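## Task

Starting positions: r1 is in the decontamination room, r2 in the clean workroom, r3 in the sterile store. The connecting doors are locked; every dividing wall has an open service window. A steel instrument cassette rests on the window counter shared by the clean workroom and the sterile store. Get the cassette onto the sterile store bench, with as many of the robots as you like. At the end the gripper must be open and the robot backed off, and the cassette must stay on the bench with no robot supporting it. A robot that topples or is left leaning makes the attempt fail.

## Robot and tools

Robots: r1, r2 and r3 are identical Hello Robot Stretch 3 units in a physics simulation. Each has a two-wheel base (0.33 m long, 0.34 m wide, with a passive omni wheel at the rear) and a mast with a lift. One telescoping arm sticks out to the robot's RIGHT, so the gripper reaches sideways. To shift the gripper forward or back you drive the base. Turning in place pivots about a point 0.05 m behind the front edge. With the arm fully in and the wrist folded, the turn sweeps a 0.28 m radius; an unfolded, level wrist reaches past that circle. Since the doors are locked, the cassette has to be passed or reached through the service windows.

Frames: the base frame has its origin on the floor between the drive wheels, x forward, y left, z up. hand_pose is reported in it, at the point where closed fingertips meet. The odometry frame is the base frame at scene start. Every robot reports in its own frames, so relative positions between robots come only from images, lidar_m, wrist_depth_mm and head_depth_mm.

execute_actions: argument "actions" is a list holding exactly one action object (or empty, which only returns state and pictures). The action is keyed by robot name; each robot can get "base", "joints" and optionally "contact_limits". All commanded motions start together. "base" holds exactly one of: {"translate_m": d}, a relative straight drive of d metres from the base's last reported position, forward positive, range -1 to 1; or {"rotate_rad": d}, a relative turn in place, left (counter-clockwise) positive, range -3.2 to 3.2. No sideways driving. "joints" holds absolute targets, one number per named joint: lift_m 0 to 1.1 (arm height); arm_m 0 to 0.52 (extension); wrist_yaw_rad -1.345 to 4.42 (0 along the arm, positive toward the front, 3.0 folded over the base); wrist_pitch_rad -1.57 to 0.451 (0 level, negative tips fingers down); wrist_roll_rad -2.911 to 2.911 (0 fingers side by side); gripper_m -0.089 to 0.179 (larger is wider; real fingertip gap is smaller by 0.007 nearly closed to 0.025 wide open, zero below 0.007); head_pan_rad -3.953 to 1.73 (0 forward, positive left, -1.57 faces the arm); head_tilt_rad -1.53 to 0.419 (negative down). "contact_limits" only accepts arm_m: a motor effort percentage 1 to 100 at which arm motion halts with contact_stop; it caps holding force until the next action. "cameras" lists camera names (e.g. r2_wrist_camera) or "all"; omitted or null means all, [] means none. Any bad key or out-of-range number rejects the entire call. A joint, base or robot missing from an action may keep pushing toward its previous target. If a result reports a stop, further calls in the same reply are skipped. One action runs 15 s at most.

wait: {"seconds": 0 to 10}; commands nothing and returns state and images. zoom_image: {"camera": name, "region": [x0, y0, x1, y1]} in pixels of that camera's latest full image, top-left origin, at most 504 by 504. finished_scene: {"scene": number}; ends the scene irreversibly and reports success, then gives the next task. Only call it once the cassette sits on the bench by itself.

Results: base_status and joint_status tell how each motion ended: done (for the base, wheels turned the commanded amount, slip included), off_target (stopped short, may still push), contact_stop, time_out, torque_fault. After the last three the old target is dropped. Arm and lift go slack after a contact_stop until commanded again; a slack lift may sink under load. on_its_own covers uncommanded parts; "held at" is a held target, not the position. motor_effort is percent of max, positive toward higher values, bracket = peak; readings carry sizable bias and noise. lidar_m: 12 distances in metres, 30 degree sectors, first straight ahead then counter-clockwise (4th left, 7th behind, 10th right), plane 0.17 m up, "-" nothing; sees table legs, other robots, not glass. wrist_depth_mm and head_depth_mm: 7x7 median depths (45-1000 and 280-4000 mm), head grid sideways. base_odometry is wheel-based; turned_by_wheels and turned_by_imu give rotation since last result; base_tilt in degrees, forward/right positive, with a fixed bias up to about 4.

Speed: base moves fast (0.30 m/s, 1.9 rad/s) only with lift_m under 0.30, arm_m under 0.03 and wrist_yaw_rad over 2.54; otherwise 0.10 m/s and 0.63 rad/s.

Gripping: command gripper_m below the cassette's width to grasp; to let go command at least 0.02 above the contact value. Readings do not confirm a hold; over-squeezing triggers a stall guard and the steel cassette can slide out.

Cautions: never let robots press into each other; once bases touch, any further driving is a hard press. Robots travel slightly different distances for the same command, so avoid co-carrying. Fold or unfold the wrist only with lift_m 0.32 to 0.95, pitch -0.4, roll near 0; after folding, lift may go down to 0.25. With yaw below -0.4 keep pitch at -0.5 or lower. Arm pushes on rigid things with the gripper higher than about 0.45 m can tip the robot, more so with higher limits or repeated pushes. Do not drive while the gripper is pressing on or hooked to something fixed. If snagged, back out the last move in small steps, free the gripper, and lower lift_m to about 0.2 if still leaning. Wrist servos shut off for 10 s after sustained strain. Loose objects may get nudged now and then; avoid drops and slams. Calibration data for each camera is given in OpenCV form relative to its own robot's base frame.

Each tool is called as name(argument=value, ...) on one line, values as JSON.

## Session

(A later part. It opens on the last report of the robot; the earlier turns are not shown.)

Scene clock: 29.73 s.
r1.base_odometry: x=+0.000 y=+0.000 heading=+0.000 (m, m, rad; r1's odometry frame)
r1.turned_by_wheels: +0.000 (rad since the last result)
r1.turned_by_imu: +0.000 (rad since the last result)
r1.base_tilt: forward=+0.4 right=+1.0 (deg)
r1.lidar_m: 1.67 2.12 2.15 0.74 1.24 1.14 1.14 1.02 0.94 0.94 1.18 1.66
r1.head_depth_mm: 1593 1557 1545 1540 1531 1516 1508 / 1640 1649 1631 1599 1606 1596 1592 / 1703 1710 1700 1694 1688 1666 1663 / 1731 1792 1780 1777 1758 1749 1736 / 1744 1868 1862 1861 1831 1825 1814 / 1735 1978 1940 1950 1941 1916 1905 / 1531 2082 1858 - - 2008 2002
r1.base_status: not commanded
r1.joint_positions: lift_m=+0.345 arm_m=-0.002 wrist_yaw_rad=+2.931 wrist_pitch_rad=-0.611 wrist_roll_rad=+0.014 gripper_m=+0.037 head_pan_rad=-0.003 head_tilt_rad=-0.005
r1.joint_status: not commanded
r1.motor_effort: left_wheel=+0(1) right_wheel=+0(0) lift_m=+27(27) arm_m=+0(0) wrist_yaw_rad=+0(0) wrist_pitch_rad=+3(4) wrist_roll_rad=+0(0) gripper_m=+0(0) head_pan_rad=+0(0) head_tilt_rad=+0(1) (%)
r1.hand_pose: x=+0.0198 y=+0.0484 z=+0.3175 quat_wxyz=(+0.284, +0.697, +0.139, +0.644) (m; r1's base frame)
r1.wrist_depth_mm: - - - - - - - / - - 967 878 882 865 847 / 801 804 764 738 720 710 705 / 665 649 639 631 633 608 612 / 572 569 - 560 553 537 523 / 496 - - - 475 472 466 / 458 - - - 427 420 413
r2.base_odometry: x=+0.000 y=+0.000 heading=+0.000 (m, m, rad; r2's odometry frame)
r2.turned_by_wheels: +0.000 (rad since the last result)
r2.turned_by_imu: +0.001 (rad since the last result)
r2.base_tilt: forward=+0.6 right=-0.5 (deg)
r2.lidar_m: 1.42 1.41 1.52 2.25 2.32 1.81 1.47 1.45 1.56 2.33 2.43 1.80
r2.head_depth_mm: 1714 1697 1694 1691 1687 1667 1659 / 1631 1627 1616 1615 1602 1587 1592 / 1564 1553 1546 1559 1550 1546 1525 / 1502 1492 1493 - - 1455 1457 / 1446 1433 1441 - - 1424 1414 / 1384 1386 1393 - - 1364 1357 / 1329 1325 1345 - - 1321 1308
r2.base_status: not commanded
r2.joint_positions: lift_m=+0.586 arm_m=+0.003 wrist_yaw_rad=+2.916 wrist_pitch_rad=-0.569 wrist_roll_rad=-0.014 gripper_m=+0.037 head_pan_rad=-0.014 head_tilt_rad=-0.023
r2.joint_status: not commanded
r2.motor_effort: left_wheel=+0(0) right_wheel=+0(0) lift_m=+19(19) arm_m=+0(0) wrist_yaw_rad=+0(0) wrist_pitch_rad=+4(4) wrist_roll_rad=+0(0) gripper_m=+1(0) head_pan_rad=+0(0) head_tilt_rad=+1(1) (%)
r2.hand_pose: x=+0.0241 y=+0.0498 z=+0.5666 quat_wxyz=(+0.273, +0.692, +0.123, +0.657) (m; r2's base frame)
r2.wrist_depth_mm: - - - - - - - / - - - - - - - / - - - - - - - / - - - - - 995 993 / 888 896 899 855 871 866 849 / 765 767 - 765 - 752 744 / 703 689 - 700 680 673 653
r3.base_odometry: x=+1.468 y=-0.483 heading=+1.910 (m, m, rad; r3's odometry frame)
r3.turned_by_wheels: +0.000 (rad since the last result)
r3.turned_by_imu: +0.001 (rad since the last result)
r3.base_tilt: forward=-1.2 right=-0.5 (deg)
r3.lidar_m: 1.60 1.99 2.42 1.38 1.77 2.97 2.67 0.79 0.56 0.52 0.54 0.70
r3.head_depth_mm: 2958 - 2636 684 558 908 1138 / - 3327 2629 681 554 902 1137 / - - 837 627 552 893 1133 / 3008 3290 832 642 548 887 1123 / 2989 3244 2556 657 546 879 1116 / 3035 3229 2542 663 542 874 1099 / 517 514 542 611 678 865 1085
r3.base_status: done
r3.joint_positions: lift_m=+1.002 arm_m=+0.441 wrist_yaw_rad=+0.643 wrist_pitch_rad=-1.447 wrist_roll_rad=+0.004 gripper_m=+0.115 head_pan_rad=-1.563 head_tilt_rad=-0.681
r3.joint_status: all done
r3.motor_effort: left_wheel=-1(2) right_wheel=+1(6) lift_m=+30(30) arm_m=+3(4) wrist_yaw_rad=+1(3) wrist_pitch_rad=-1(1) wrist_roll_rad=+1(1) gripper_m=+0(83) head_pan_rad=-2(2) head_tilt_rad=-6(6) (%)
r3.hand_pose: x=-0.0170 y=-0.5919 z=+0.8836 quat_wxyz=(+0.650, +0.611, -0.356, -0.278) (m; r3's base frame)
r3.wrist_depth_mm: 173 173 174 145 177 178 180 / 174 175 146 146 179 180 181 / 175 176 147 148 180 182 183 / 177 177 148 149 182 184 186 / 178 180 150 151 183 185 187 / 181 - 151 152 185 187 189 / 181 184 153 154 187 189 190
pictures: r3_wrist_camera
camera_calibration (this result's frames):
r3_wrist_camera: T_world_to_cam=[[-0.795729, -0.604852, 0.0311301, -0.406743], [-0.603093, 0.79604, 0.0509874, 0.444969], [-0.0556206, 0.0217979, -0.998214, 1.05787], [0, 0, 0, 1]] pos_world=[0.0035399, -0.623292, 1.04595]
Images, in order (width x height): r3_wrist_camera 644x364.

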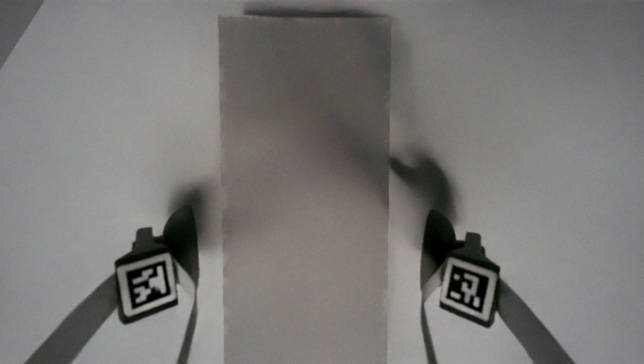

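execute_actions(actions=[{"r3":{"joints":{"lift_m":1.0,"gripper_m":0.0}}}], cameras=[])

execute_actions(actions=[{"r3":{"joints":{"lift_m":1.03,"head_pan_rad":1.6,"head_tilt_rad":-0.45}}}], cameras=["r3_wrist_camera","r3_head_camera"])

Scene clock: 32.80 s.
r1.base_odometry: x=+0.000 y=+0.000 heading=+0.000 (m, m, rad; r1's odometry frame)
r1.turned_by_wheels: +0.000 (rad since the last result)
r1.turned_by_imu: +0.000 (rad since the last result)
r1.base_tilt: forward=+0.5 right=+0.8 (deg)
r1.lidar_m: 1.67 2.12 2.15 0.74 1.24 1.13 1.15 1.02 0.93 0.95 1.18 1.66
r1.head_depth_mm: 1573 1558 1553 1533 1527 1522 1505 / 1636 1646 1635 1631 1611 1603 1583 / 1691 1715 1704 1687 1683 1675 1663 / 1738 1789 1782 1770 1739 1746 1741 / 1745 1898 1872 1878 1847 1820 1812 / 1740 1982 1940 1939 1907 1932 1904 / 1536 2086 1842 - - 2017 2006
r1.base_status: not commanded
r1.joint_positions: lift_m=+0.345 arm_m=-0.002 wrist_yaw_rad=+2.931 wrist_pitch_rad=-0.611 wrist_roll_rad=+0.014 gripper_m=+0.037 head_pan_rad=-0.003 head_tilt_rad=-0.005
r1.joint_status: not commanded
r1.motor_effort: left_wheel=+1(0) right_wheel=+0(1) lift_m=+27(27) arm_m=+0(1) wrist_yaw_rad=+0(0) wrist_pitch_rad=+3(4) wrist_roll_rad=+0(0) gripper_m=+0(0) head_pan_rad=+0(0) head_tilt_rad=+2(2) (%)
r1.hand_pose: x=+0.0198 y=+0.0484 z=+0.3175 quat_wxyz=(+0.284, +0.697, +0.139, +0.644) (m; r1's base frame)
r1.wrist_depth_mm: - - - - - - - / - - 977 902 916 908 860 / 771 784 747 739 736 719 713 / 668 649 636 641 617 606 594 / 572 579 - 566 539 517 532 / 501 - - - 465 479 460 / 461 - - - 431 417 421
r2.base_odometry: x=+0.000 y=+0.000 heading=+0.000 (m, m, rad; r2's odometry frame)
r2.turned_by_wheels: +0.000 (rad since the last result)
r2.turned_by_imu: +0.001 (rad since the last result)
r2.base_tilt: forward=+0.6 right=-0.5 (deg)
r2.lidar_m: 1.43 1.41 1.52 2.25 2.32 1.82 1.47 1.45 1.56 2.34 2.43 1.80
r2.head_depth_mm: 1712 1705 1692 1668 1671 1674 1658 / 1646 1614 1625 1624 1603 1596 1586 / 1562 1559 1554 1552 1556 1533 1531 / 1514 1495 1496 - - 1448 1453 / 1450 1442 1439 - - 1421 1402 / 1393 1390 1394 - - 1359 1357 / 1344 1340 1333 - - 1322 1304
r2.base_status: not commanded
r2.joint_positions: lift_m=+0.586 arm_m=+0.003 wrist_yaw_rad=+2.916 wrist_pitch_rad=-0.569 wrist_roll_rad=-0.014 gripper_m=+0.037 head_pan_rad=-0.014 head_tilt_rad=-0.023
r2.joint_status: not commanded
r2.motor_effort: left_wheel=+0(0) right_wheel=+0(0) lift_m=+19(19) arm_m=+0(1) wrist_yaw_rad=+0(0) wrist_pitch_rad=+4(4) wrist_roll_rad=-1(0) gripper_m=+1(0) head_pan_rad=+0(1) head_tilt_rad=+1(1) (%)
r2.hand_pose: x=+0.0241 y=+0.0498 z=+0.5666 quat_wxyz=(+0.273, +0.692, +0.123, +0.657) (m; r2's base frame)
r2.wrist_depth_mm: - - - - - - - / - - - - - - - / - - - - - - - / - - - - - - 970 / 916 882 881 861 892 875 855 / 788 767 - 761 - 738 741 / 693 697 - 690 677 669 677
r3.base_odometry: x=+1.468 y=-0.483 heading=+1.910 (m, m, rad; r3's odometry frame)
r3.turned_by_wheels: +0.000 (rad since the last result)
r3.turned_by_imu: +0.001 (rad since the last result)
r3.base_tilt: forward=-1.2 right=-0.4 (deg)
r3.lidar_m: 1.61 1.99 2.42 1.37 1.77 2.98 2.68 0.79 0.55 0.52 0.54 0.70
r3.head_depth_mm: 2979 - 2615 683 558 909 1138 / - 3357 2643 681 555 899 1139 / - - 838 629 552 894 1134 / 3003 3320 833 637 549 885 1123 / 3031 3237 2559 666 546 877 1111 / 2977 3218 2524 662 542 869 1101 / 516 515 541 610 681 865 1083
r3.base_status: not commanded
r3.joint_positions: lift_m=+1.000 arm_m=+0.441 wrist_yaw_rad=+0.645 wrist_pitch_rad=-1.447 wrist_roll_rad=+0.004 gripper_m=+0.001 head_pan_rad=-1.563 head_tilt_rad=-0.681
r3.joint_status: all done
r3.motor_effort: left_wheel=+0(1) right_wheel=-1(1) lift_m=+32(34) arm_m=+3(3) wrist_yaw_rad=+0(1) wrist_pitch_rad=-1(1) wrist_roll_rad=+1(1) gripper_m=-27(100) head_pan_rad=-2(2) head_tilt_rad=-6(6) (%)
r3.hand_pose: x=-0.0169 y=-0.5920 z=+0.8815 quat_wxyz=(+0.650, +0.611, -0.356, -0.278) (m; r3's base frame)
r3.wrist_depth_mm: 169 171 172 141 175 176 177 / 171 172 142 142 176 177 179 / 173 173 143 143 178 179 181 / 175 176 144 145 179 181 183 / 177 178 145 146 181 183 185 / 178 179 147 148 149 185 187 / 180 181 148 150 185 187 188
pictures: none
No camera images: the call's "cameras" was empty. Leave "cameras" out to get every camera's image.

Scene clock: 34.77 s.
r1.base_odometry: x=+0.000 y=+0.000 heading=+0.000 (m, m, rad; r1's odometry frame)
r1.turned_by_wheels: +0.000 (rad since the last result)
r1.turned_by_imu: +0.000 (rad since the last result)
r1.base_tilt: forward=+0.4 right=+1.0 (deg)
r1.lidar_m: 1.67 2.12 2.15 0.74 1.24 1.14 1.15 1.02 0.93 0.94 1.18 1.66
r1.head_depth_mm: 1579 1560 1539 1537 1528 1524 1510 / 1641 1635 1635 1626 1603 1609 1591 / 1690 1719 1714 1693 1693 1676 1660 / 1736 1798 1779 1769 1759 1746 1743 / 1734 1875 1880 1857 1842 1797 1811 / 1748 1974 1959 1943 1938 1918 1900 / 1529 2093 1861 - - 2021 1997
r1.base_status: not commanded
r1.joint_positions: lift_m=+0.345 arm_m=-0.002 wrist_yaw_rad=+2.931 wrist_pitch_rad=-0.611 wrist_roll_rad=+0.014 gripper_m=+0.037 head_pan_rad=-0.003 head_tilt_rad=-0.005
r1.joint_status: not commanded
r1.motor_effort: left_wheel=+0(1) right_wheel=+1(1) lift_m=+27(27) arm_m=+0(0) wrist_yaw_rad=+0(0) wrist_pitch_rad=+3(4) wrist_roll_rad=+0(0) gripper_m=+0(0) head_pan_rad=+0(0) head_tilt_rad=+0(1) (%)
r1.hand_pose: x=+0.0198 y=+0.0484 z=+0.3175 quat_wxyz=(+0.284, +0.697, +0.139, +0.644) (m; r1's base frame)
r1.wrist_depth_mm: - - - - - - - / 995 - 942 855 905 874 850 / 793 772 792 750 741 702 701 / 665 662 645 626 623 612 607 / 574 573 - 565 541 532 523 / 508 - - - 463 469 462 / 453 - - - 428 418 413
r2.base_odometry: x=+0.000 y=+0.000 heading=+0.000 (m, m, rad; r2's odometry frame)
r2.turned_by_wheels: +0.000 (rad since the last result)
r2.turned_by_imu: +0.000 (rad since the last result)
r2.base_tilt: forward=+0.7 right=-0.5 (deg)
r2.lidar_m: 1.43 1.41 1.52 2.24 2.32 1.82 1.46 1.45 1.56 2.34 2.43 1.82
r2.head_depth_mm: 1695 1717 1699 1694 1683 1665 1663 / 1640 1631 1620 1634 1600 1609 1599 / 1568 1559 1557 1558 1551 1533 1522 / 1502 1480 1493 - - 1454 1465 / 1446 1440 1438 - - 1421 1403 / 1391 1376 1387 - - 1358 1365 / 1339 1327 1345 - - 1320 1309
r2.base_status: not commanded
r2.joint_positions: lift_m=+0.586 arm_m=+0.003 wrist_yaw_rad=+2.916 wrist_pitch_rad=-0.569 wrist_roll_rad=-0.014 gripper_m=+0.037 head_pan_rad=-0.014 head_tilt_rad=-0.023
r2.joint_status: not commanded
r2.motor_effort: left_wheel=+1(0) right_wheel=-1(0) lift_m=+18(19) arm_m=+0(0) wrist_yaw_rad=+0(0) wrist_pitch_rad=+4(4) wrist_roll_rad=-1(1) gripper_m=+0(0) head_pan_rad=+0(0) head_tilt_rad=+1(1) (%)
r2.hand_pose: x=+0.0241 y=+0.0498 z=+0.5666 quat_wxyz=(+0.273, +0.692, +0.123, +0.657) (m; r2's base frame)
r2.wrist_depth_mm: - - - - - - - / - - - - - - - / - - - - - - - / - - - - 980 974 978 / 899 880 911 858 888 858 846 / 785 760 - 762 - 751 751 / 699 689 - 695 670 670 673
r3.base_odometry: x=+1.468 y=-0.483 heading=+1.910 (m, m, rad; r3's odometry frame)
r3.turned_by_wheels: +0.000 (rad since the last result)
r3.turned_by_imu: +0.000 (rad since the last result)
r3.base_tilt: forward=-0.8 right=-0.6 (deg)
r3.lidar_m: 1.61 1.99 2.42 1.38 1.76 2.97 2.66 0.79 0.55 0.52 0.54 0.70
r3.head_depth_mm: 1960 2125 2285 2493 2136 1692 1398 / 1952 2113 2300 2512 2123 1685 1391 / 1953 2096 2189 1516 2041 1667 1387 / 1957 2097 1885 2229 2101 1663 1378 / 1931 2073 1803 2217 2080 1645 1373 / 1922 2078 1831 2198 2064 1640 1365 / 1922 2056 1956 - - 1588 1358
r3.base_status: not commanded
r3.joint_positions: lift_m=+1.030 arm_m=+0.441 wrist_yaw_rad=+0.645 wrist_pitch_rad=-1.448 wrist_roll_rad=+0.004 gripper_m=+0.011 head_pan_rad=+1.593 head_tilt_rad=-0.458
r3.joint_status: all done
r3.on_its_own: gripper_m is held at +0.010, not at your +0.000, by its stall guard, which is still easing
r3.motor_effort: left_wheel=-1(1) right_wheel=-1(1) lift_m=+41(47) arm_m=+3(3) wrist_yaw_rad=+0(1) wrist_pitch_rad=-1(1) wrist_roll_rad=+0(1) gripper_m=-24(27) head_pan_rad=+3(32) head_tilt_rad=+4(31) (%)
r3.hand_pose: x=-0.0170 y=-0.5919 z=+0.9112 quat_wxyz=(+0.650, +0.611, -0.355, -0.278) (m; r3's base frame)
r3.wrist_depth_mm: 187 200 200 143 202 205 207 / 201 202 143 143 205 207 208 / 202 202 144 144 207 209 210 / 203 205 145 146 209 212 213 / 206 207 146 147 210 212 214 / 208 208 147 148 150 216 218 / 209 212 149 150 216 219 220
pictures: r3_head_camera (sideways: a quarter turn clockwise sets it upright), r3_wrist_camera
camera_calibration (this result's frames):
r3_head_camera: T_world_to_cam=[[0.047404, -0.428181, -0.902449, 1.19274], [-0.998866, -0.0163442, -0.0447139, 0.0695501], [0.00439583, 0.903545, -0.42847, 0.515948], [0, 0, 0, 1]] pos_world=[0.0106626, 0.0456627, 1.30057]
r3_wrist_camera: T_world_to_cam=[[-0.794937, -0.605893, 0.0311273, -0.408192], [-0.604112, 0.79524, 0.0514017, 0.442588], [-0.0558977, 0.0220567, -0.998193, 1.08554], [0, 0, 0, 1]] pos_world=[0.00356501, -0.623228, 1.07354]
Images, in order (width x height): r3_head_camera 896x504, r3_wrist_camera 644x364.

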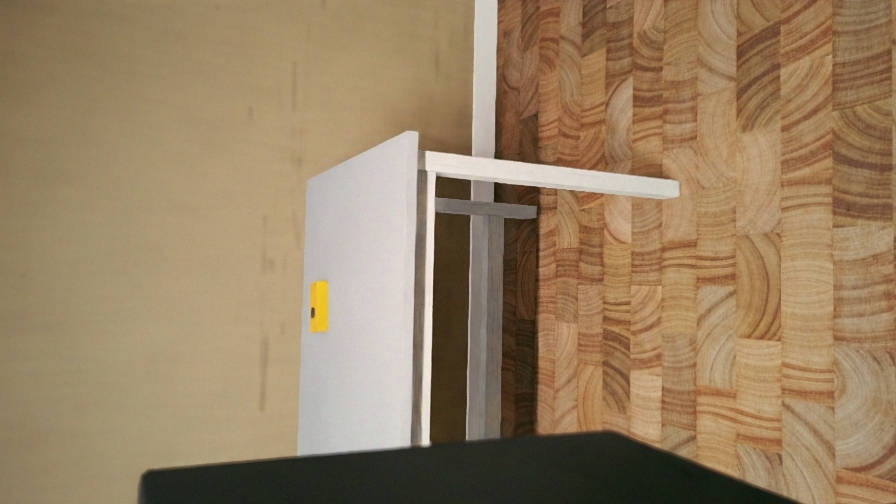

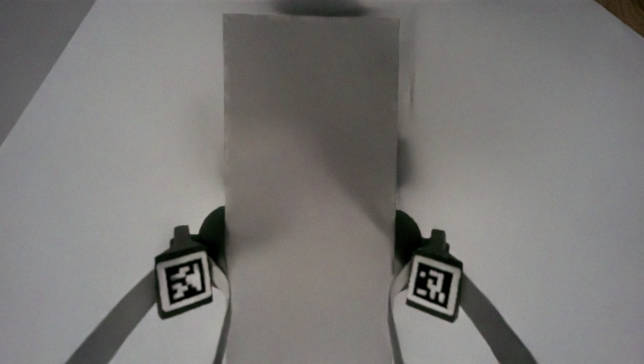

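execute_actions(actions=[{"r3":{"base":{"rotate_rad":-1.45},"joints":{"arm_m":0.24,"lift_m":1.04,"head_pan_rad":-3.14,"head_tilt_rad":-0.69}}}], cameras=[])

execute_actions(actions=[{"r3":{"base":{"translate_m":-0.81},"joints":{"arm_m":0.515,"wrist_yaw_rad":1.5}}}], cameras=["r3_head_camera"])

Scene clock: 38.60 s.
r1.base_odometry: x=+0.000 y=+0.000 heading=+0.000 (m, m, rad; r1's odometry frame)
r1.turned_by_wheels: +0.000 (rad since the last result)
r1.turned_by_imu: +0.000 (rad since the last result)
r1.base_tilt: forward=+0.4 right=+0.9 (deg)
r1.lidar_m: 1.66 2.12 2.15 0.74 1.23 1.14 1.15 1.02 0.94 0.94 1.18 1.66
r1.head_depth_mm: 1582 1558 1546 1544 1524 1524 1516 / 1653 1650 1631 1625 1606 1607 1591 / 1700 1728 1693 1693 1682 1667 1660 / 1736 1787 1765 1766 1760 1736 1738 / 1730 1878 1877 1847 1850 1820 1802 / 1735 1974 1935 1946 1941 1913 1889 / 1531 2090 1856 - - 2031 2021
r1.base_status: not commanded
r1.joint_positions: lift_m=+0.345 arm_m=-0.002 wrist_yaw_rad=+2.931 wrist_pitch_rad=-0.611 wrist_roll_rad=+0.014 gripper_m=+0.037 head_pan_rad=-0.003 head_tilt_rad=-0.005
r1.joint_status: not commanded
r1.motor_effort: left_wheel=+1(1) right_wheel=+0(0) lift_m=+26(27) arm_m=+0(0) wrist_yaw_rad=+0(0) wrist_pitch_rad=+4(4) wrist_roll_rad=+0(0) gripper_m=+0(0) head_pan_rad=+0(0) head_tilt_rad=+2(1) (%)
r1.hand_pose: x=+0.0198 y=+0.0484 z=+0.3175 quat_wxyz=(+0.284, +0.697, +0.139, +0.644) (m; r1's base frame)
r1.wrist_depth_mm: - - - - - - - / 967 - 935 900 879 874 850 / 797 771 784 728 720 721 700 / 671 651 652 639 624 618 599 / 582 574 - 559 552 529 516 / 496 - - - 469 473 466 / 458 - - - 421 420 421
r2.base_odometry: x=+0.000 y=+0.000 heading=+0.000 (m, m, rad; r2's odometry frame)
r2.turned_by_wheels: +0.000 (rad since the last result)
r2.turned_by_imu: +0.001 (rad since the last result)
r2.base_tilt: forward=+0.5 right=-0.6 (deg)
r2.lidar_m: 1.43 1.41 1.52 2.24 2.32 1.82 1.46 1.45 1.56 2.34 2.43 1.81
r2.head_depth_mm: 1712 1702 1696 1685 1668 1672 1661 / 1624 1632 1614 1612 1609 1600 1601 / 1560 1551 1562 1581 1550 1536 1533 / 1509 1496 1482 - - 1456 1469 / 1447 1446 1441 - - 1412 1410 / 1388 1387 1394 - - 1363 1361 / 1338 1324 1335 - - 1311 1307
r2.base_status: not commanded
r2.joint_positions: lift_m=+0.586 arm_m=+0.003 wrist_yaw_rad=+2.916 wrist_pitch_rad=-0.569 wrist_roll_rad=-0.014 gripper_m=+0.037 head_pan_rad=-0.014 head_tilt_rad=-0.023
r2.joint_status: not commanded
r2.motor_effort: left_wheel=+0(0) right_wheel=+1(0) lift_m=+19(19) arm_m=+0(0) wrist_yaw_rad=-1(0) wrist_pitch_rad=+4(4) wrist_roll_rad=-1(1) gripper_m=+0(0) head_pan_rad=+0(1) head_tilt_rad=+2(1) (%)
r2.hand_pose: x=+0.0241 y=+0.0498 z=+0.5666 quat_wxyz=(+0.273, +0.692, +0.123, +0.657) (m; r2's base frame)
r2.wrist_depth_mm: - - - - - - - / - - - - - - - / - - - - - - - / - - - - - 980 993 / 894 874 897 876 879 861 851 / 789 781 - 755 - 763 757 / 694 695 - 692 675 668 666
r3.base_odometry: x=+1.468 y=-0.483 heading=+0.460 (m, m, rad; r3's odometry frame)
r3.turned_by_wheels: -1.450 (rad since the last result)
r3.turned_by_imu: -1.464 (rad since the last result)
r3.base_tilt: forward=-1.0 right=-0.6 (deg)
r3.lidar_m: 0.52 0.55 0.78 1.95 2.06 1.39 1.38 1.76 2.88 1.71 0.71 0.54
r3.head_depth_mm: - - - - - 1379 1226 / - - - - - 1377 1220 / 1904 - - - - 1370 1213 / 1958 - - - - 1363 1209 / 1993 1708 - - - 1357 1204 / 1964 1688 - - - 1354 1203 / 1988 - - - - 1345 1196
r3.base_status: done
r3.joint_positions: lift_m=+1.040 arm_m=+0.240 wrist_yaw_rad=+0.645 wrist_pitch_rad=-1.448 wrist_roll_rad=+0.004 gripper_m=+0.024 head_pan_rad=-3.133 head_tilt_rad=-0.681
r3.joint_status: all done
r3.on_its_own: gripper_m is held at +0.022, not at your +0.000, by its stall guard, which is not easing now
r3.motor_effort: left_wheel=+1(5) right_wheel=-2(9) lift_m=+40(42) arm_m=-3(5) wrist_yaw_rad=+0(0) wrist_pitch_rad=-1(1) wrist_roll_rad=+1(1) gripper_m=-20(22) head_pan_rad=-2(32) head_tilt_rad=-6(32) (%)
r3.hand_pose: x=-0.0171 y=-0.3913 z=+0.9212 quat_wxyz=(+0.650, +0.611, -0.355, -0.278) (m; r3's base frame)
r3.wrist_depth_mm: 573 744 869 143 - - - / 645 898 143 143 - - - / 721 - 144 145 - - - / 855 - 146 146 - - - / - - 147 148 - - - / - - 148 150 151 - - / - - 150 151 - - -
pictures: none
No camera images: the call's "cameras" was empty. Leave "cameras" out to get every camera's image.

Scene clock: 48.03 s.
r1.base_odometry: x=+0.000 y=+0.000 heading=+0.000 (m, m, rad; r1's odometry frame)
r1.turned_by_wheels: +0.000 (rad since the last result)
r1.turned_by_imu: +0.000 (rad since the last result)
r1.base_tilt: forward=+0.4 right=+0.9 (deg)
r1.lidar_m: 1.66 2.12 2.15 0.74 1.23 1.14 1.15 1.02 0.94 0.94 1.18 1.66
r1.head_depth_mm: 1582 1556 1546 1532 1520 1521 1511 / 1643 1639 1637 1608 1618 1600 1579 / 1693 1732 1688 1691 1666 1663 1650 / 1752 1793 1788 1779 1756 1735 1733 / 1744 1882 1864 1848 1860 1818 1821 / 1753 2008 1952 1944 1930 1880 1896 / 1528 2078 1853 - - 2013 2001
r1.base_status: not commanded
r1.joint_positions: lift_m=+0.345 arm_m=-0.002 wrist_yaw_rad=+2.931 wrist_pitch_rad=-0.611 wrist_roll_rad=+0.014 gripper_m=+0.037 head_pan_rad=-0.003 head_tilt_rad=-0.005
r1.joint_status: not commanded
r1.motor_effort: left_wheel=+1(1) right_wheel=+1(0) lift_m=+27(27) arm_m=+0(0) wrist_yaw_rad=+0(0) wrist_pitch_rad=+3(3) wrist_roll_rad=+0(0) gripper_m=+0(0) head_pan_rad=+0(0) head_tilt_rad=+1(2) (%)
r1.hand_pose: x=+0.0198 y=+0.0484 z=+0.3175 quat_wxyz=(+0.284, +0.697, +0.139, +0.644) (m; r1's base frame)
r1.wrist_depth_mm: - - - - - - - / - - 951 888 900 861 853 / 803 782 756 741 722 729 720 / 662 660 651 632 618 618 595 / 585 570 - 564 539 537 524 / 498 - - - 462 464 460 / 452 - - - 433 423 416
r2.base_odometry: x=+0.000 y=+0.000 heading=+0.000 (m, m, rad; r2's odometry frame)
r2.turned_by_wheels: +0.000 (rad since the last result)
r2.turned_by_imu: +0.002 (rad since the last result)
r2.base_tilt: forward=+0.6 right=-0.6 (deg)
r2.lidar_m: 1.43 1.41 1.52 2.24 2.32 1.82 1.47 1.44 1.56 2.33 2.43 1.81
r2.head_depth_mm: 1714 1708 1694 1689 1685 1676 1666 / 1627 1626 1611 1625 1613 1613 1594 / 1570 1559 1550 1569 1548 1531 1513 / 1506 1487 1493 - - 1464 1459 / 1449 1438 1454 - - 1421 1413 / 1377 1382 1385 - - 1362 1355 / 1343 1329 1338 - - 1332 1308
r2.base_status: not commanded
r2.joint_positions: lift_m=+0.586 arm_m=+0.003 wrist_yaw_rad=+2.916 wrist_pitch_rad=-0.569 wrist_roll_rad=-0.014 gripper_m=+0.037 head_pan_rad=-0.014 head_tilt_rad=-0.023
r2.joint_status: not commanded
r2.motor_effort: left_wheel=+0(0) right_wheel=+0(0) lift_m=+19(18) arm_m=+0(0) wrist_yaw_rad=+1(0) wrist_pitch_rad=+4(4) wrist_roll_rad=-1(0) gripper_m=+0(0) head_pan_rad=+0(1) head_tilt_rad=+1(1) (%)
r2.hand_pose: x=+0.0241 y=+0.0498 z=+0.5666 quat_wxyz=(+0.273, +0.692, +0.123, +0.657) (m; r2's base frame)
r2.wrist_depth_mm: - - - - - - - / - - - - - - - / - - - - - - - / - - - - - 989 994 / 890 881 903 863 903 854 850 / 793 773 - 758 - 748 749 / 691 696 - 696 676 671 674
r3.base_odometry: x=+0.742 y=-0.842 heading=+0.460 (m, m, rad; r3's odometry frame)
r3.turned_by_wheels: +0.000 (rad since the last result)
r3.turned_by_imu: +0.002 (rad since the last result)
r3.base_tilt: forward=-1.0 right=-0.6 (deg)
r3.lidar_m: 1.33 1.41 1.98 1.99 2.00 0.62 1.19 1.25 1.21 2.77 1.81 1.37
r3.head_depth_mm: - - - - - 989 1176 / - - - - - 1374 1202 / 1222 - - - - 1366 1210 / 1260 - - - - 1358 1207 / 1283 1373 - - - 1352 1205 / 1297 1386 - - - 1350 1206 / 1300 - - - - 1344 1196
r3.base_status: done
r3.joint_positions: lift_m=+1.040 arm_m=+0.515 wrist_yaw_rad=+1.499 wrist_pitch_rad=-1.448 wrist_roll_rad=+0.004 gripper_m=+0.024 head_pan_rad=-3.133 head_tilt_rad=-0.681
r3.joint_status: all done
r3.on_its_own: gripper_m is held at +0.022, not at your +0.000, by its stall guard, which is not easing now
r3.motor_effort: left_wheel=+1(3) right_wheel=-2(7) lift_m=+41(41) arm_m=+3(4) wrist_yaw_rad=+2(1) wrist_pitch_rad=-1(1) wrist_roll_rad=+1(1) gripper_m=-20(20) head_pan_rad=-2(3) head_tilt_rad=-6(6) (%)
r3.hand_pose: x=-0.0140 y=-0.6604 z=+0.9212 quat_wxyz=(+0.707, +0.704, -0.070, +0.016) (m; r3's base frame)
r3.wrist_depth_mm: - - - 143 - - - / - - 143 144 - - - / - - 145 145 - - - / - - 146 146 - - - / - - 146 148 - - - / - - 149 149 150 - - / - - 150 151 - - -
pictures: r3_head_camera (sideways: a quarter turn clockwise sets it upright)
camera_calibration (this result's frames):
r3_head_camera: T_world_to_cam=[[0.618206, 0.0432903, -0.784823, 1.03588], [0.0130202, -0.998909, -0.0448431, 0.0635327], [-0.785908, 0.0175037, -0.618096, 0.767488], [0, 0, 0, 1]] pos_world=[-0.0380375, 0.00518621, 1.29021]
Images, in order (width x height): r3_head_camera 896x504.

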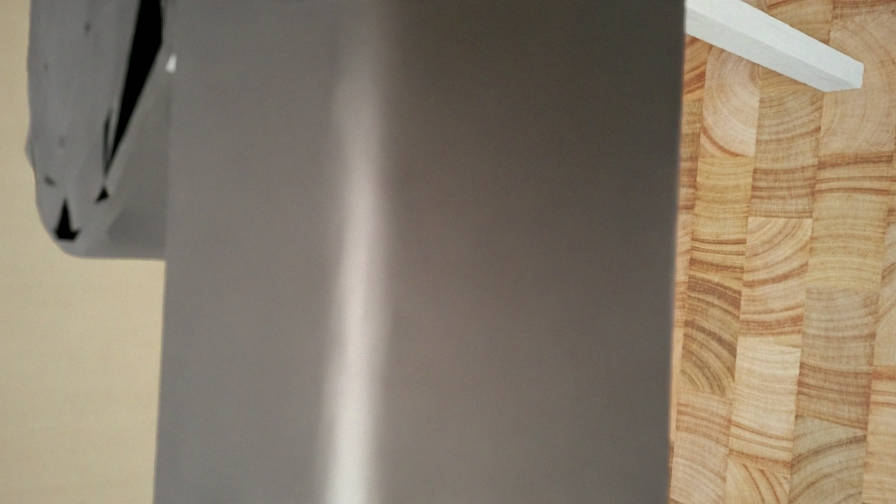

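execute_actions(actions=[{"r3":{"base":{"rotate_rad":-1.55},"joints":{"lift_m":0.95,"head_pan_rad":-1.57}}}], cameras=["r3_wrist_camera","r3_head_camera"])

Scene clock: 51.67 s.
r1.base_odometry: x=+0.000 y=+0.000 heading=+0.000 (m, m, rad; r1's odometry frame)
r1.turned_by_wheels: +0.000 (rad since the last result)
r1.turned_by_imu: +0.000 (rad since the last result)
r1.base_tilt: forward=+0.4 right=+0.9 (deg)
r1.lidar_m: 1.67 2.12 2.15 0.74 1.24 1.14 1.15 1.02 0.94 0.95 1.18 1.66
r1.head_depth_mm: 1581 1561 1546 1538 1522 1526 1517 / 1642 1662 1621 1618 1622 1608 1592 / 1707 1723 1716 1699 1683 1676 1648 / 1738 1788 1787 1765 1758 1741 1723 / 1738 1886 1859 1852 1841 1826 1822 / 1737 1994 1931 1966 1925 1898 1899 / 1534 2096 1857 - - 2016 2010
r1.base_status: not commanded
r1.joint_positions: lift_m=+0.345 arm_m=-0.002 wrist_yaw_rad=+2.931 wrist_pitch_rad=-0.611 wrist_roll_rad=+0.014 gripper_m=+0.037 head_pan_rad=-0.003 head_tilt_rad=-0.005
r1.joint_status: not commanded
r1.motor_effort: left_wheel=+0(1) right_wheel=-1(0) lift_m=+27(27) arm_m=+0(0) wrist_yaw_rad=+0(0) wrist_pitch_rad=+4(4) wrist_roll_rad=+0(0) gripper_m=+0(0) head_pan_rad=+0(0) head_tilt_rad=+1(2) (%)
r1.hand_pose: x=+0.0198 y=+0.0484 z=+0.3175 quat_wxyz=(+0.284, +0.697, +0.139, +0.644) (m; r1's base frame)
r1.wrist_depth_mm: - - - - - - - / 976 - 949 896 881 866 859 / 804 800 755 761 737 704 699 / 670 661 640 621 614 611 594 / 585 577 - 560 546 526 522 / 505 - - - 465 470 463 / 451 - - - 425 421 415
r2.base_odometry: x=+0.000 y=+0.000 heading=+0.000 (m, m, rad; r2's odometry frame)
r2.turned_by_wheels: +0.000 (rad since the last result)
r2.turned_by_imu: +0.001 (rad since the last result)
r2.base_tilt: forward=+0.7 right=-0.4 (deg)
r2.lidar_m: 1.43 1.41 1.51 2.24 2.32 1.81 1.47 1.45 1.57 2.34 2.43 1.81
r2.head_depth_mm: 1706 1712 1691 1685 1667 1669 1661 / 1628 1621 1624 1618 1597 1603 1586 / 1561 1554 1553 1561 1551 1535 1519 / 1497 1496 1496 - - 1459 1462 / 1449 1427 1444 - - 1424 1412 / 1394 1385 1386 - - 1352 1354 / 1348 1332 1340 - - 1321 1306
r2.base_status: not commanded
r2.joint_positions: lift_m=+0.586 arm_m=+0.003 wrist_yaw_rad=+2.916 wrist_pitch_rad=-0.569 wrist_roll_rad=-0.014 gripper_m=+0.037 head_pan_rad=-0.014 head_tilt_rad=-0.023
r2.joint_status: not commanded
r2.motor_effort: left_wheel=+0(0) right_wheel=+0(1) lift_m=+19(19) arm_m=+0(0) wrist_yaw_rad=+0(0) wrist_pitch_rad=+4(4) wrist_roll_rad=-1(0) gripper_m=+0(1) head_pan_rad=+0(0) head_tilt_rad=+2(2) (%)
r2.hand_pose: x=+0.0241 y=+0.0498 z=+0.5666 quat_wxyz=(+0.273, +0.692, +0.123, +0.657) (m; r2's base frame)
r2.wrist_depth_mm: - - - - - - - / - - - - - - - / - - - - - - - / - - - - 997 - 982 / 887 880 908 861 899 848 847 / 772 780 - 760 - 762 760 / 687 692 - 691 670 678 672
r3.base_odometry: x=+0.742 y=-0.842 heading=-1.090 (m, m, rad; r3's odometry frame)
r3.turned_by_wheels: -1.550 (rad since the last result)
r3.turned_by_imu: -1.563 (rad since the last result)
r3.base_tilt: forward=-1.1 right=-0.5 (deg)
r3.lidar_m: 2.77 1.79 1.37 1.34 1.41 2.01 1.99 1.98 0.62 1.19 1.26 1.21
r3.head_depth_mm: 1252 1344 - 798 730 1327 1165 / 1242 - 1066 842 747 1405 1222 / 1235 1409 1037 778 741 1402 1213 / 1262 1419 1029 772 735 1388 1211 / 1280 1404 1056 774 772 1393 1202 / 1288 1418 1045 820 1508 1382 1201 / 1298 1419 1041 813 1507 1368 1198
r3.base_status: done
r3.joint_positions: lift_m=+0.950 arm_m=+0.515 wrist_yaw_rad=+1.499 wrist_pitch_rad=-1.451 wrist_roll_rad=+0.004 gripper_m=+0.024 head_pan_rad=-1.577 head_tilt_rad=-0.681
r3.joint_status: all done
r3.on_its_own: gripper_m is held at +0.022, not at your +0.000, by its stall guard, which is not easing now
r3.motor_effort: left_wheel=+1(7) right_wheel=-2(11) lift_m=+32(37) arm_m=+2(3) wrist_yaw_rad=+1(1) wrist_pitch_rad=+0(1) wrist_roll_rad=+1(1) gripper_m=-20(20) head_pan_rad=+3(34) head_tilt_rad=-7(6) (%)
r3.hand_pose: x=-0.0146 y=-0.6604 z=+0.8315 quat_wxyz=(+0.707, +0.704, -0.069, +0.015) (m; r3's base frame)
r3.wrist_depth_mm: 925 220 221 143 225 226 227 / 941 222 143 144 226 228 231 / 961 225 144 145 228 230 232 / - 227 146 146 231 234 236 / - 228 147 148 232 237 238 / 969 231 148 149 150 237 241 / - 235 150 150 239 240 242
pictures: r3_head_camera (sideways: a quarter turn clockwise sets it upright), r3_wrist_camera
camera_calibration (this result's frames):
r3_head_camera: T_world_to_cam=[[-0.0341664, 0.618819, -0.78479, 1.03981], [0.998993, -0.00171337, -0.0448428, 0.057518], [-0.0290942, -0.785532, -0.618137, 0.762925], [0, 0, 0, 1]] pos_world=[0.000263322, -0.0440556, 1.29021]
r3_wrist_camera: T_world_to_cam=[[-0.065009, -0.9974, 0.0311042, -0.693229], [-0.996293, 0.0666338, 0.0544133, 0.0132458], [-0.0563444, -0.0274516, -0.998034, 0.974772], [0, 0, 0, 1]] pos_world=[0.0230535, -0.66555, 0.993697]
Images, in order (width x height): r3_head_camera 896x504, r3_wrist_camera 644x364.

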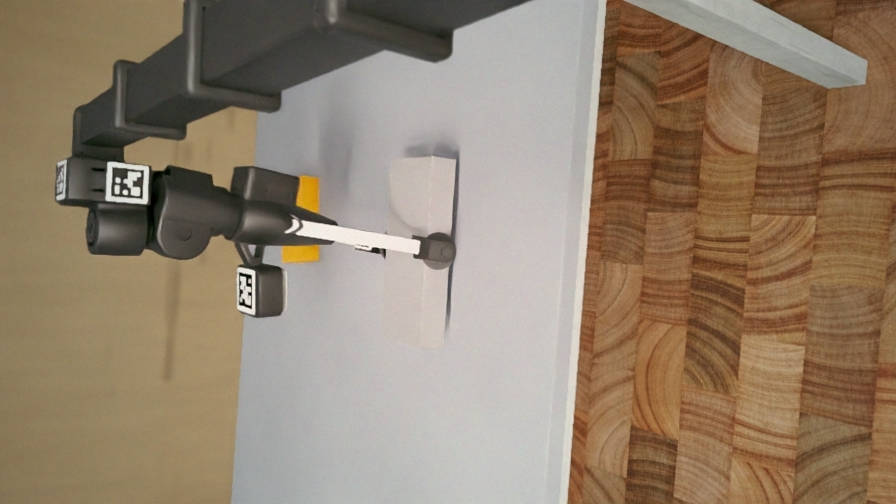

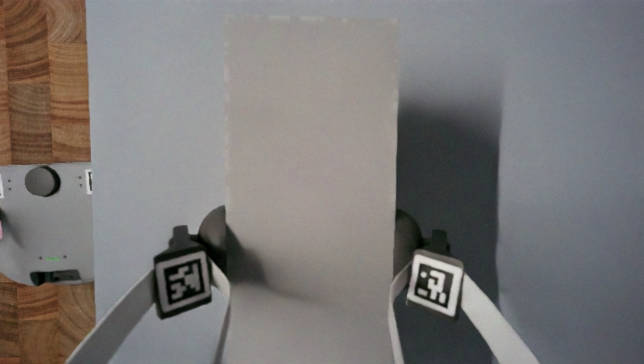

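Must lift before retracting this time.

execute_actions(actions=[{"r3":{"joints":{"lift_m":0.901}}}], cameras=[])

execute_actions(actions=[{"r3":{"joints":{"gripper_m":0.13}}}], cameras=[])

execute_actions(actions=[{"r3":{"joints":{"lift_m":0.945}}}], cameras=[])

execute_actions(actions=[{"r3":{"joints":{"lift_m":1.05,"arm_m":0.15}}}], cameras=["r3_head_camera"])

Scene clock: 53.40 s.
r1.base_odometry: x=+0.000 y=+0.000 heading=+0.000 (m, m, rad; r1's odometry frame)
r1.turned_by_wheels: +0.000 (rad since the last result)
r1.turned_by_imu: +0.000 (rad since the last result)
r1.base_tilt: forward=+0.3 right=+1.0 (deg)
r1.lidar_m: 1.67 2.12 2.15 0.74 1.23 1.14 1.15 1.02 0.94 0.94 1.19 1.66
r1.head_depth_mm: 1573 1556 1549 1543 1534 1515 1503 / 1643 1647 1643 1622 1619 1596 1577 / 1699 1725 1701 1698 1668 1669 1667 / 1730 1792 1779 1762 1757 1734 1729 / 1740 1896 1890 1828 1849 1819 1813 / 1728 1993 1952 1954 1935 1930 1902 / 1528 2113 1848 - - 2015 2006
r1.base_status: not commanded
r1.joint_positions: lift_m=+0.345 arm_m=-0.002 wrist_yaw_rad=+2.931 wrist_pitch_rad=-0.611 wrist_roll_rad=+0.014 gripper_m=+0.037 head_pan_rad=-0.003 head_tilt_rad=-0.005
r1.joint_status: not commanded
r1.motor_effort: left_wheel=+1(0) right_wheel=+0(0) lift_m=+27(27) arm_m=+0(0) wrist_yaw_rad=+0(0) wrist_pitch_rad=+4(4) wrist_roll_rad=+0(0) gripper_m=+0(0) head_pan_rad=+0(1) head_tilt_rad=+1(1) (%)
r1.hand_pose: x=+0.0198 y=+0.0484 z=+0.3175 quat_wxyz=(+0.284, +0.697, +0.139, +0.644) (m; r1's base frame)
r1.wrist_depth_mm: - - - - - - - / 961 - 950 876 896 855 844 / 814 789 756 754 724 718 728 / 665 650 644 631 637 606 605 / 569 580 - 567 553 540 518 / 504 - - - 472 468 471 / 460 - - - 427 427 414
r2.base_odometry: x=+0.000 y=+0.000 heading=+0.000 (m, m, rad; r2's odometry frame)
r2.turned_by_wheels: +0.000 (rad since the last result)
r2.turned_by_imu: +0.000 (rad since the last result)
r2.base_tilt: forward=+0.6 right=-0.6 (deg)
r2.lidar_m: 1.43 1.41 1.51 2.25 2.32 1.82 1.47 1.45 1.56 2.34 2.43 1.81
r2.head_depth_mm: 1701 1691 1694 1691 1681 1658 1669 / 1633 1640 1611 1616 1622 1607 1599 / 1573 1552 1547 1546 1552 1532 1527 / 1496 1492 1493 - - 1449 1459 / 1450 1445 1438 - - 1420 1411 / 1382 1383 1387 - - 1363 1352 / 1342 1335 1336 - - 1317 1305
r2.base_status: not commanded
r2.joint_positions: lift_m=+0.586 arm_m=+0.003 wrist_yaw_rad=+2.916 wrist_pitch_rad=-0.569 wrist_roll_rad=-0.014 gripper_m=+0.037 head_pan_rad=-0.014 head_tilt_rad=-0.023
r2.joint_status: not commanded
r2.motor_effort: left_wheel=+0(0) right_wheel=+0(0) lift_m=+19(19) arm_m=+0(0) wrist_yaw_rad=+0(0) wrist_pitch_rad=+4(4) wrist_roll_rad=-1(1) gripper_m=+0(0) head_pan_rad=-1(0) head_tilt_rad=+1(1) (%)
r2.hand_pose: x=+0.0241 y=+0.0498 z=+0.5666 quat_wxyz=(+0.273, +0.692, +0.123, +0.657) (m; r2's base frame)
r2.wrist_depth_mm: - - - - - - - / - - - - - - - / - - - - - - - / - - - - - 978 996 / 886 883 889 874 890 845 850 / 777 785 - 769 - 754 757 / 687 688 - 690 674 666 665
r3.base_odometry: x=+0.742 y=-0.842 heading=-1.090 (m, m, rad; r3's odometry frame)
r3.turned_by_wheels: +0.000 (rad since the last result)
r3.turned_by_imu: +0.000 (rad since the last result)
r3.base_tilt: forward=-1.0 right=-0.3 (deg)
r3.lidar_m: 2.77 1.79 1.37 1.34 1.41 2.00 1.99 1.98 0.62 1.19 1.26 1.21
r3.head_depth_mm: 1252 1392 1197 - 1548 1362 1163 / 1260 1357 1062 827 743 1406 1218 / 1270 - 1034 790 739 1402 1216 / 1275 1395 1028 777 737 1385 1208 / 1282 1407 1053 778 774 1386 1205 / 1291 1411 1047 821 1511 1388 1199 / 1297 1424 1041 814 1499 1378 1196
r3.base_status: not commanded
r3.joint_positions: lift_m=+0.901 arm_m=+0.515 wrist_yaw_rad=+1.499 wrist_pitch_rad=-1.451 wrist_roll_rad=+0.004 gripper_m=+0.024 head_pan_rad=-1.577 head_tilt_rad=-0.681
r3.joint_status: all done
r3.on_its_own: gripper_m is held at +0.022, not at your +0.000, by its stall guard, which is not easing now
r3.motor_effort: left_wheel=+1(0) right_wheel=-2(2) lift_m=+32(31) arm_m=+2(3) wrist_yaw_rad=+1(1) wrist_pitch_rad=+0(0) wrist_roll_rad=+1(1) gripper_m=-20(20) head_pan_rad=+3(3) head_tilt_rad=-6(6) (%)
r3.hand_pose: x=-0.0146 y=-0.6604 z=+0.7825 quat_wxyz=(+0.707, +0.704, -0.069, +0.015) (m; r3's base frame)
r3.wrist_depth_mm: 173 173 173 143 177 178 180 / 175 175 143 143 179 180 181 / 176 177 144 145 180 182 184 / 177 179 146 147 183 184 185 / 179 180 147 148 184 187 188 / 182 182 148 149 150 187 189 / 184 184 151 151 188 189 191
pictures: none
No camera images: the call's "cameras" was empty. Leave "cameras" out to get every camera's image.

Scene clock: 54.97 s.
r1.base_odometry: x=+0.000 y=+0.000 heading=+0.000 (m, m, rad; r1's odometry frame)
r1.turned_by_wheels: +0.000 (rad since the last result)
r1.turned_by_imu: +0.000 (rad since the last result)
r1.base_tilt: forward=+0.4 right=+0.9 (deg)
r1.lidar_m: 1.67 2.12 2.15 0.74 1.24 1.14 1.15 1.02 0.94 0.94 1.18 1.66
r1.head_depth_mm: 1580 1562 1537 1532 1532 1522 1514 / 1639 1649 1628 1619 1620 1602 1588 / 1682 1706 1692 1703 1689 1672 1653 / 1730 1791 1783 1768 1750 1751 1733 / 1727 1876 1868 1858 1859 1816 1810 / 1751 1976 1949 1941 1939 1908 1899 / 1535 2090 1862 - - 2016 1993
r1.base_status: not commanded
r1.joint_positions: lift_m=+0.345 arm_m=-0.002 wrist_yaw_rad=+2.931 wrist_pitch_rad=-0.611 wrist_roll_rad=+0.014 gripper_m=+0.037 head_pan_rad=-0.003 head_tilt_rad=-0.005
r1.joint_status: not commanded
r1.motor_effort: left_wheel=+1(0) right_wheel=+0(1) lift_m=+27(27) arm_m=+0(0) wrist_yaw_rad=+0(0) wrist_pitch_rad=+4(4) wrist_roll_rad=+0(0) gripper_m=+0(0) head_pan_rad=+0(0) head_tilt_rad=+1(1) (%)
r1.hand_pose: x=+0.0198 y=+0.0484 z=+0.3175 quat_wxyz=(+0.284, +0.697, +0.139, +0.644) (m; r1's base frame)
r1.wrist_depth_mm: - - - - - - - / 981 - 969 898 904 869 859 / 785 792 745 745 742 730 701 / 660 661 645 632 630 601 590 / 567 568 - 564 549 528 527 / 502 - - - 466 470 464 / 452 - - - 425 421 417
r2.base_odometry: x=+0.000 y=+0.000 heading=+0.000 (m, m, rad; r2's odometry frame)
r2.turned_by_wheels: +0.000 (rad since the last result)
r2.turned_by_imu: +0.000 (rad since the last result)
r2.base_tilt: forward=+0.5 right=-0.6 (deg)
r2.lidar_m: 1.42 1.41 1.52 2.25 2.32 1.81 1.47 1.45 1.56 2.33 2.43 1.80
r2.head_depth_mm: 1720 1705 1700 1680 1687 1676 1659 / 1640 1626 1621 1623 1601 1602 1588 / 1571 1562 1570 1558 1545 1522 1523 / 1508 1501 1493 - - 1449 1468 / 1436 1439 1447 - - 1426 1415 / 1391 1381 1374 - - 1359 1353 / 1342 1332 1335 - - 1323 1306
r2.base_status: not commanded
r2.joint_positions: lift_m=+0.586 arm_m=+0.003 wrist_yaw_rad=+2.916 wrist_pitch_rad=-0.569 wrist_roll_rad=-0.014 gripper_m=+0.037 head_pan_rad=-0.014 head_tilt_rad=-0.023
r2.joint_status: not commanded
r2.motor_effort: left_wheel=+0(0) right_wheel=+0(1) lift_m=+19(18) arm_m=+0(0) wrist_yaw_rad=+0(0) wrist_pitch_rad=+4(4) wrist_roll_rad=-1(1) gripper_m=+1(0) head_pan_rad=+0(0) head_tilt_rad=+2(2) (%)
r2.hand_pose: x=+0.0241 y=+0.0498 z=+0.5666 quat_wxyz=(+0.273, +0.692, +0.123, +0.657) (m; r2's base frame)
r2.wrist_depth_mm: - - - - - - - / - - - - - - - / - - - - - - - / - - - - - 993 995 / 892 881 897 867 878 848 858 / 777 765 - 765 - 754 744 / 695 690 - 699 683 673 670
r3.base_odometry: x=+0.742 y=-0.842 heading=-1.090 (m, m, rad; r3's odometry frame)
r3.turned_by_wheels: +0.000 (rad since the last result)
r3.turned_by_imu: +0.000 (rad since the last result)
r3.base_tilt: forward=-1.1 right=-0.5 (deg)
r3.lidar_m: 2.77 1.78 1.37 1.34 1.41 2.01 1.99 1.98 0.62 1.19 1.26 1.21
r3.head_depth_mm: 1251 1392 1202 - 1544 1366 1160 / 1258 - 1063 828 745 1405 1216 / 1264 - 1036 789 740 1404 1216 / 1276 1396 1027 781 735 1390 1209 / 1280 1411 1052 776 771 1389 1206 / 1290 1408 1049 821 1507 1387 1200 / 1303 1424 1042 812 1500 1370 1200
r3.base_status: not commanded
r3.joint_positions: lift_m=+0.901 arm_m=+0.515 wrist_yaw_rad=+1.499 wrist_pitch_rad=-1.451 wrist_roll_rad=+0.004 gripper_m=+0.130 head_pan_rad=-1.577 head_tilt_rad=-0.681
r3.joint_status: all done
r3.motor_effort: left_wheel=+0(0) right_wheel=-2(2) lift_m=+32(32) arm_m=+2(2) wrist_yaw_rad=+1(1) wrist_pitch_rad=+1(1) wrist_roll_rad=+0(0) gripper_m=+0(81) head_pan_rad=+3(3) head_tilt_rad=-6(7) (%)
r3.hand_pose: x=-0.0148 y=-0.6604 z=+0.7825 quat_wxyz=(+0.707, +0.704, -0.069, +0.015) (m; r3's base frame)
r3.wrist_depth_mm: 173 173 174 146 177 179 180 / 175 175 147 146 178 181 182 / 177 178 148 148 181 182 183 / 178 179 149 150 182 184 186 / 179 181 151 151 184 186 187 / 181 - 153 153 187 188 190 / 914 185 154 155 189 190 192
pictures: none
No camera images: the call's "cameras" was empty. Leave "cameras" out to get every camera's image.

Scene clock: 56.20 s.
r1.base_odometry: x=+0.000 y=+0.000 heading=+0.000 (m, m, rad; r1's odometry frame)
r1.turned_by_wheels: +0.000 (rad since the last result)
r1.turned_by_imu: +0.000 (rad since the last result)
r1.base_tilt: forward=+0.4 right=+1.0 (deg)
r1.lidar_m: 1.66 2.12 2.15 0.74 1.24 1.13 1.15 1.02 0.94 0.95 1.18 1.66
r1.head_depth_mm: 1591 1548 1539 1539 1512 1521 1508 / 1640 1645 1633 1610 1608 1618 1584 / 1696 1708 1724 1671 1689 1657 1665 / 1744 1796 1780 1757 1754 1743 1728 / 1744 1886 1872 1842 1833 1844 1827 / 1736 1977 1952 1964 1933 1918 1894 / 1546 2082 1843 - - 2021 2024
r1.base_status: not commanded
r1.joint_positions: lift_m=+0.345 arm_m=-0.002 wrist_yaw_rad=+2.931 wrist_pitch_rad=-0.611 wrist_roll_rad=+0.014 gripper_m=+0.037 head_pan_rad=-0.003 head_tilt_rad=-0.005
r1.joint_status: not commanded
r1.motor_effort: left_wheel=+1(0) right_wheel=+0(1) lift_m=+27(27) arm_m=+0(1) wrist_yaw_rad=+0(0) wrist_pitch_rad=+4(4) wrist_roll_rad=+0(0) gripper_m=+0(0) head_pan_rad=+0(0) head_tilt_rad=+1(1) (%)
r1.hand_pose: x=+0.0198 y=+0.0484 z=+0.3175 quat_wxyz=(+0.284, +0.697, +0.139, +0.644) (m; r1's base frame)
r1.wrist_depth_mm: - - - - - - - / 977 - 952 899 886 878 864 / 805 765 761 744 740 711 711 / 672 663 644 637 622 592 586 / 574 570 - 554 545 529 523 / 503 - - - 462 470 460 / 452 - - - 428 413 415
r2.base_odometry: x=+0.000 y=+0.000 heading=+0.000 (m, m, rad; r2's odometry frame)
r2.turned_by_wheels: +0.000 (rad since the last result)
r2.turned_by_imu: +0.000 (rad since the last result)
r2.base_tilt: forward=+0.7 right=-0.5 (deg)
r2.lidar_m: 1.43 1.41 1.51 2.24 2.32 1.82 1.47 1.45 1.55 2.34 2.43 1.81
r2.head_depth_mm: 1710 1705 1701 1689 1675 1664 1662 / 1635 1639 1616 1625 1603 1595 1584 / 1568 1558 1554 1558 1560 1535 1522 / 1506 1488 1497 - - 1469 1456 / 1439 1432 1454 - - 1423 1414 / 1391 1383 1372 - - 1356 1362 / 1343 1328 1340 - - 1320 1309
r2.base_status: not commanded
r2.joint_positions: lift_m=+0.586 arm_m=+0.003 wrist_yaw_rad=+2.916 wrist_pitch_rad=-0.569 wrist_roll_rad=-0.014 gripper_m=+0.037 head_pan_rad=-0.014 head_tilt_rad=-0.023
r2.joint_status: not commanded
r2.motor_effort: left_wheel=+0(0) right_wheel=+0(0) lift_m=+19(19) arm_m=+0(0) wrist_yaw_rad=+0(0) wrist_pitch_rad=+4(4) wrist_roll_rad=-1(0) gripper_m=+1(0) head_pan_rad=+0(1) head_tilt_rad=+2(1) (%)
r2.hand_pose: x=+0.0241 y=+0.0498 z=+0.5666 quat_wxyz=(+0.273, +0.692, +0.123, +0.657) (m; r2's base frame)
r2.wrist_depth_mm: - - - - - - - / - - - - - - - / - - - - - - - / - - - - - 971 998 / 892 878 916 875 896 863 844 / 767 784 - 762 - 755 741 / 686 687 - 694 676 675 676
r3.base_odometry: x=+0.742 y=-0.842 heading=-1.090 (m, m, rad; r3's odometry frame)
r3.turned_by_wheels: +0.000 (rad since the last result)
r3.turned_by_imu: +0.000 (rad since the last result)
r3.base_tilt: forward=-1.1 right=-0.5 (deg)
r3.lidar_m: 2.77 1.78 1.36 1.34 1.42 2.00 1.99 1.98 0.62 1.19 1.26 1.21
r3.head_depth_mm: 1257 1340 - 796 730 1328 1161 / 1248 - 1046 844 745 1403 1222 / 1230 1416 1038 788 740 1394 1218 / 1256 1425 1022 779 735 1393 1208 / 1286 1409 1054 779 770 1378 1205 / 1287 1415 1053 818 1505 1381 1202 / 1300 1428 1042 815 1510 1372 1198
r3.base_status: not commanded
r3.joint_positions: lift_m=+0.945 arm_m=+0.515 wrist_yaw_rad=+1.499 wrist_pitch_rad=-1.451 wrist_roll_rad=+0.004 gripper_m=+0.130 head_pan_rad=-1.577 head_tilt_rad=-0.681
r3.joint_status: all done
r3.motor_effort: left_wheel=+0(0) right_wheel=-2(2) lift_m=+37(42) arm_m=+2(3) wrist_yaw_rad=+2(1) wrist_pitch_rad=+1(1) wrist_roll_rad=+1(1) gripper_m=+0(0) head_pan_rad=+3(3) head_tilt_rad=-6(6) (%)
r3.hand_pose: x=-0.0148 y=-0.6604 z=+0.8263 quat_wxyz=(+0.707, +0.704, -0.069, +0.015) (m; r3's base frame)
r3.wrist_depth_mm: 929 216 216 218 220 222 223 / 914 217 219 189 223 223 226 / 947 220 220 191 225 226 227 / - 221 224 193 228 229 231 / - 222 225 196 227 231 233 / 977 - 228 197 231 232 236 / 985 230 230 199 233 236 237
pictures: none
No camera images: the call's "cameras" was empty. Leave "cameras" out to get every camera's image.

Scene clock: 60.10 s.
r1.base_odometry: x=+0.000 y=+0.000 heading=+0.000 (m, m, rad; r1's odometry frame)
r1.turned_by_wheels: +0.000 (rad since the last result)
r1.turned_by_imu: +0.000 (rad since the last result)
r1.base_tilt: forward=+0.4 right=+0.9 (deg)
r1.lidar_m: 1.67 2.12 2.15 0.74 1.24 1.14 1.15 1.02 0.94 0.94 1.18 1.66
r1.head_depth_mm: 1567 1564 1541 1544 1533 1519 1512 / 1630 1642 1641 1623 1614 1585 1591 / 1699 1723 1700 1688 1695 1677 1669 / 1728 1802 1777 1772 1763 1764 1742 / 1747 1883 1870 1851 1823 1824 1825 / 1736 1962 1961 1956 1930 1928 1896 / 1531 2082 1850 - - 1995 2000
r1.base_status: not commanded
r1.joint_positions: lift_m=+0.345 arm_m=-0.002 wrist_yaw_rad=+2.931 wrist_pitch_rad=-0.611 wrist_roll_rad=+0.014 gripper_m=+0.037 head_pan_rad=-0.003 head_tilt_rad=-0.005
r1.joint_status: not commanded
r1.motor_effort: left_wheel=+1(1) right_wheel=+1(0) lift_m=+27(27) arm_m=-1(0) wrist_yaw_rad=+0(0) wrist_pitch_rad=+4(3) wrist_roll_rad=+0(0) gripper_m=+0(0) head_pan_rad=+0(0) head_tilt_rad=+1(1) (%)
r1.hand_pose: x=+0.0198 y=+0.0484 z=+0.3175 quat_wxyz=(+0.284, +0.697, +0.139, +0.644) (m; r1's base frame)
r1.wrist_depth_mm: - - - - - - - / 980 - 915 902 911 877 850 / 802 802 765 755 732 728 710 / 649 657 639 626 627 615 600 / 575 567 - 562 547 526 520 / 502 - - - 472 472 462 / 454 - - - 424 421 414
r2.base_odometry: x=+0.000 y=+0.000 heading=+0.000 (m, m, rad; r2's odometry frame)
r2.turned_by_wheels: +0.000 (rad since the last result)
r2.turned_by_imu: +0.001 (rad since the last result)
r2.base_tilt: forward=+0.7 right=-0.5 (deg)
r2.lidar_m: 1.43 1.41 1.52 2.24 2.32 1.82 1.47 1.45 1.56 2.33 2.43 1.81
r2.head_depth_mm: 1715 1707 1703 1704 1685 1662 1658 / 1641 1631 1627 1606 1598 1613 1588 / 1560 1563 1550 1559 1563 1528 1525 / 1498 1493 1488 - - 1459 1458 / 1449 1445 1438 - - 1440 1418 / 1386 1386 1394 - - 1365 1351 / 1338 1336 1338 - - 1311 1309
r2.base_status: not commanded
r2.joint_positions: lift_m=+0.586 arm_m=+0.003 wrist_yaw_rad=+2.916 wrist_pitch_rad=-0.569 wrist_roll_rad=-0.014 gripper_m=+0.037 head_pan_rad=-0.014 head_tilt_rad=-0.023
r2.joint_status: not commanded
r2.motor_effort: left_wheel=+0(0) right_wheel=-1(0) lift_m=+18(19) arm_m=+0(0) wrist_yaw_rad=+0(1) wrist_pitch_rad=+4(4) wrist_roll_rad=-1(1) gripper_m=+1(0) head_pan_rad=+0(0) head_tilt_rad=+0(1) (%)
r2.hand_pose: x=+0.0241 y=+0.0498 z=+0.5666 quat_wxyz=(+0.273, +0.692, +0.123, +0.657) (m; r2's base frame)
r2.wrist_depth_mm: - - - - - - - / - - - - - - - / - - - - - - - / - - - - 989 - 994 / 875 880 911 854 895 837 849 / 784 773 - 755 - 753 754 / 691 693 - 690 679 675 670
r3.base_odometry: x=+0.742 y=-0.842 heading=-1.090 (m, m, rad; r3's odometry frame)
r3.turned_by_wheels: +0.000 (rad since the last result)
r3.turned_by_imu: +0.001 (rad since the last result)
r3.base_tilt: forward=-1.3 right=-0.5 (deg)
r3.lidar_m: 2.77 1.78 1.37 1.34 1.41 2.00 1.99 1.98 0.62 1.19 1.26 1.21
r3.head_depth_mm: - 1394 1096 846 731 1324 1164 / - - - 788 745 1405 1222 / - - - - 1537 1400 1214 / 1273 1396 1066 779 1133 1433 1208 / 1285 1402 1105 766 771 1388 1205 / 1290 1415 1053 797 1508 1380 1205 / 1300 1422 1046 814 1501 1372 1197
r3.base_status: not commanded
r3.joint_positions: lift_m=+1.050 arm_m=+0.150 wrist_yaw_rad=+1.500 wrist_pitch_rad=-1.451 wrist_roll_rad=+0.004 gripper_m=+0.130 head_pan_rad=-1.577 head_tilt_rad=-0.681
r3.joint_status: all done
r3.motor_effort: left_wheel=+1(0) right_wheel=-2(2) lift_m=+38(42) arm_m=-3(5) wrist_yaw_rad=-1(0) wrist_pitch_rad=+1(1) wrist_roll_rad=+1(0) gripper_m=+0(0) head_pan_rad=+3(3) head_tilt_rad=-6(6) (%)
r3.hand_pose: x=-0.0148 y=-0.2960 z=+0.9313 quat_wxyz=(+0.707, +0.704, -0.068, +0.015) (m; r3's base frame)
r3.wrist_depth_mm: - - - - - - 328 / - - - - - - 331 / - - - - - - 335 / - - - - - 356 339 / - - - - - 345 343 / - - - - - 344 345 / - - - - - 570 346
pictures: r3_head_camera (sideways: a quarter turn clockwise sets it upright)
camera_calibration (this result's frames):
r3_head_camera: T_world_to_cam=[[-0.0342489, 0.618814, -0.78479, 1.03981], [0.998993, -0.0015801, -0.0448428, 0.057518], [-0.0289894, -0.785536, -0.618137, 0.762924], [0, 0, 0, 1]] pos_world=[0.000269199, -0.0440564, 1.29021]
Images, in order (width x height): r3_head_camera 896x504.

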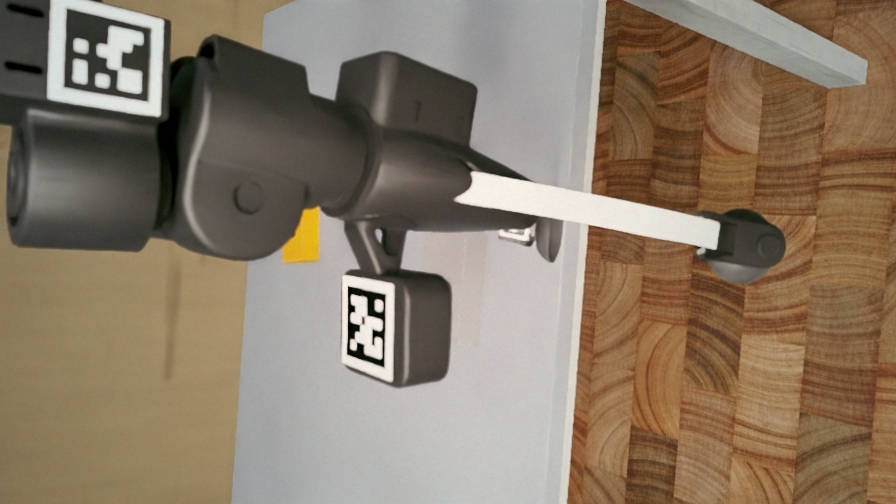

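finished_scene(scene=2)

The scene is finished: the task was done.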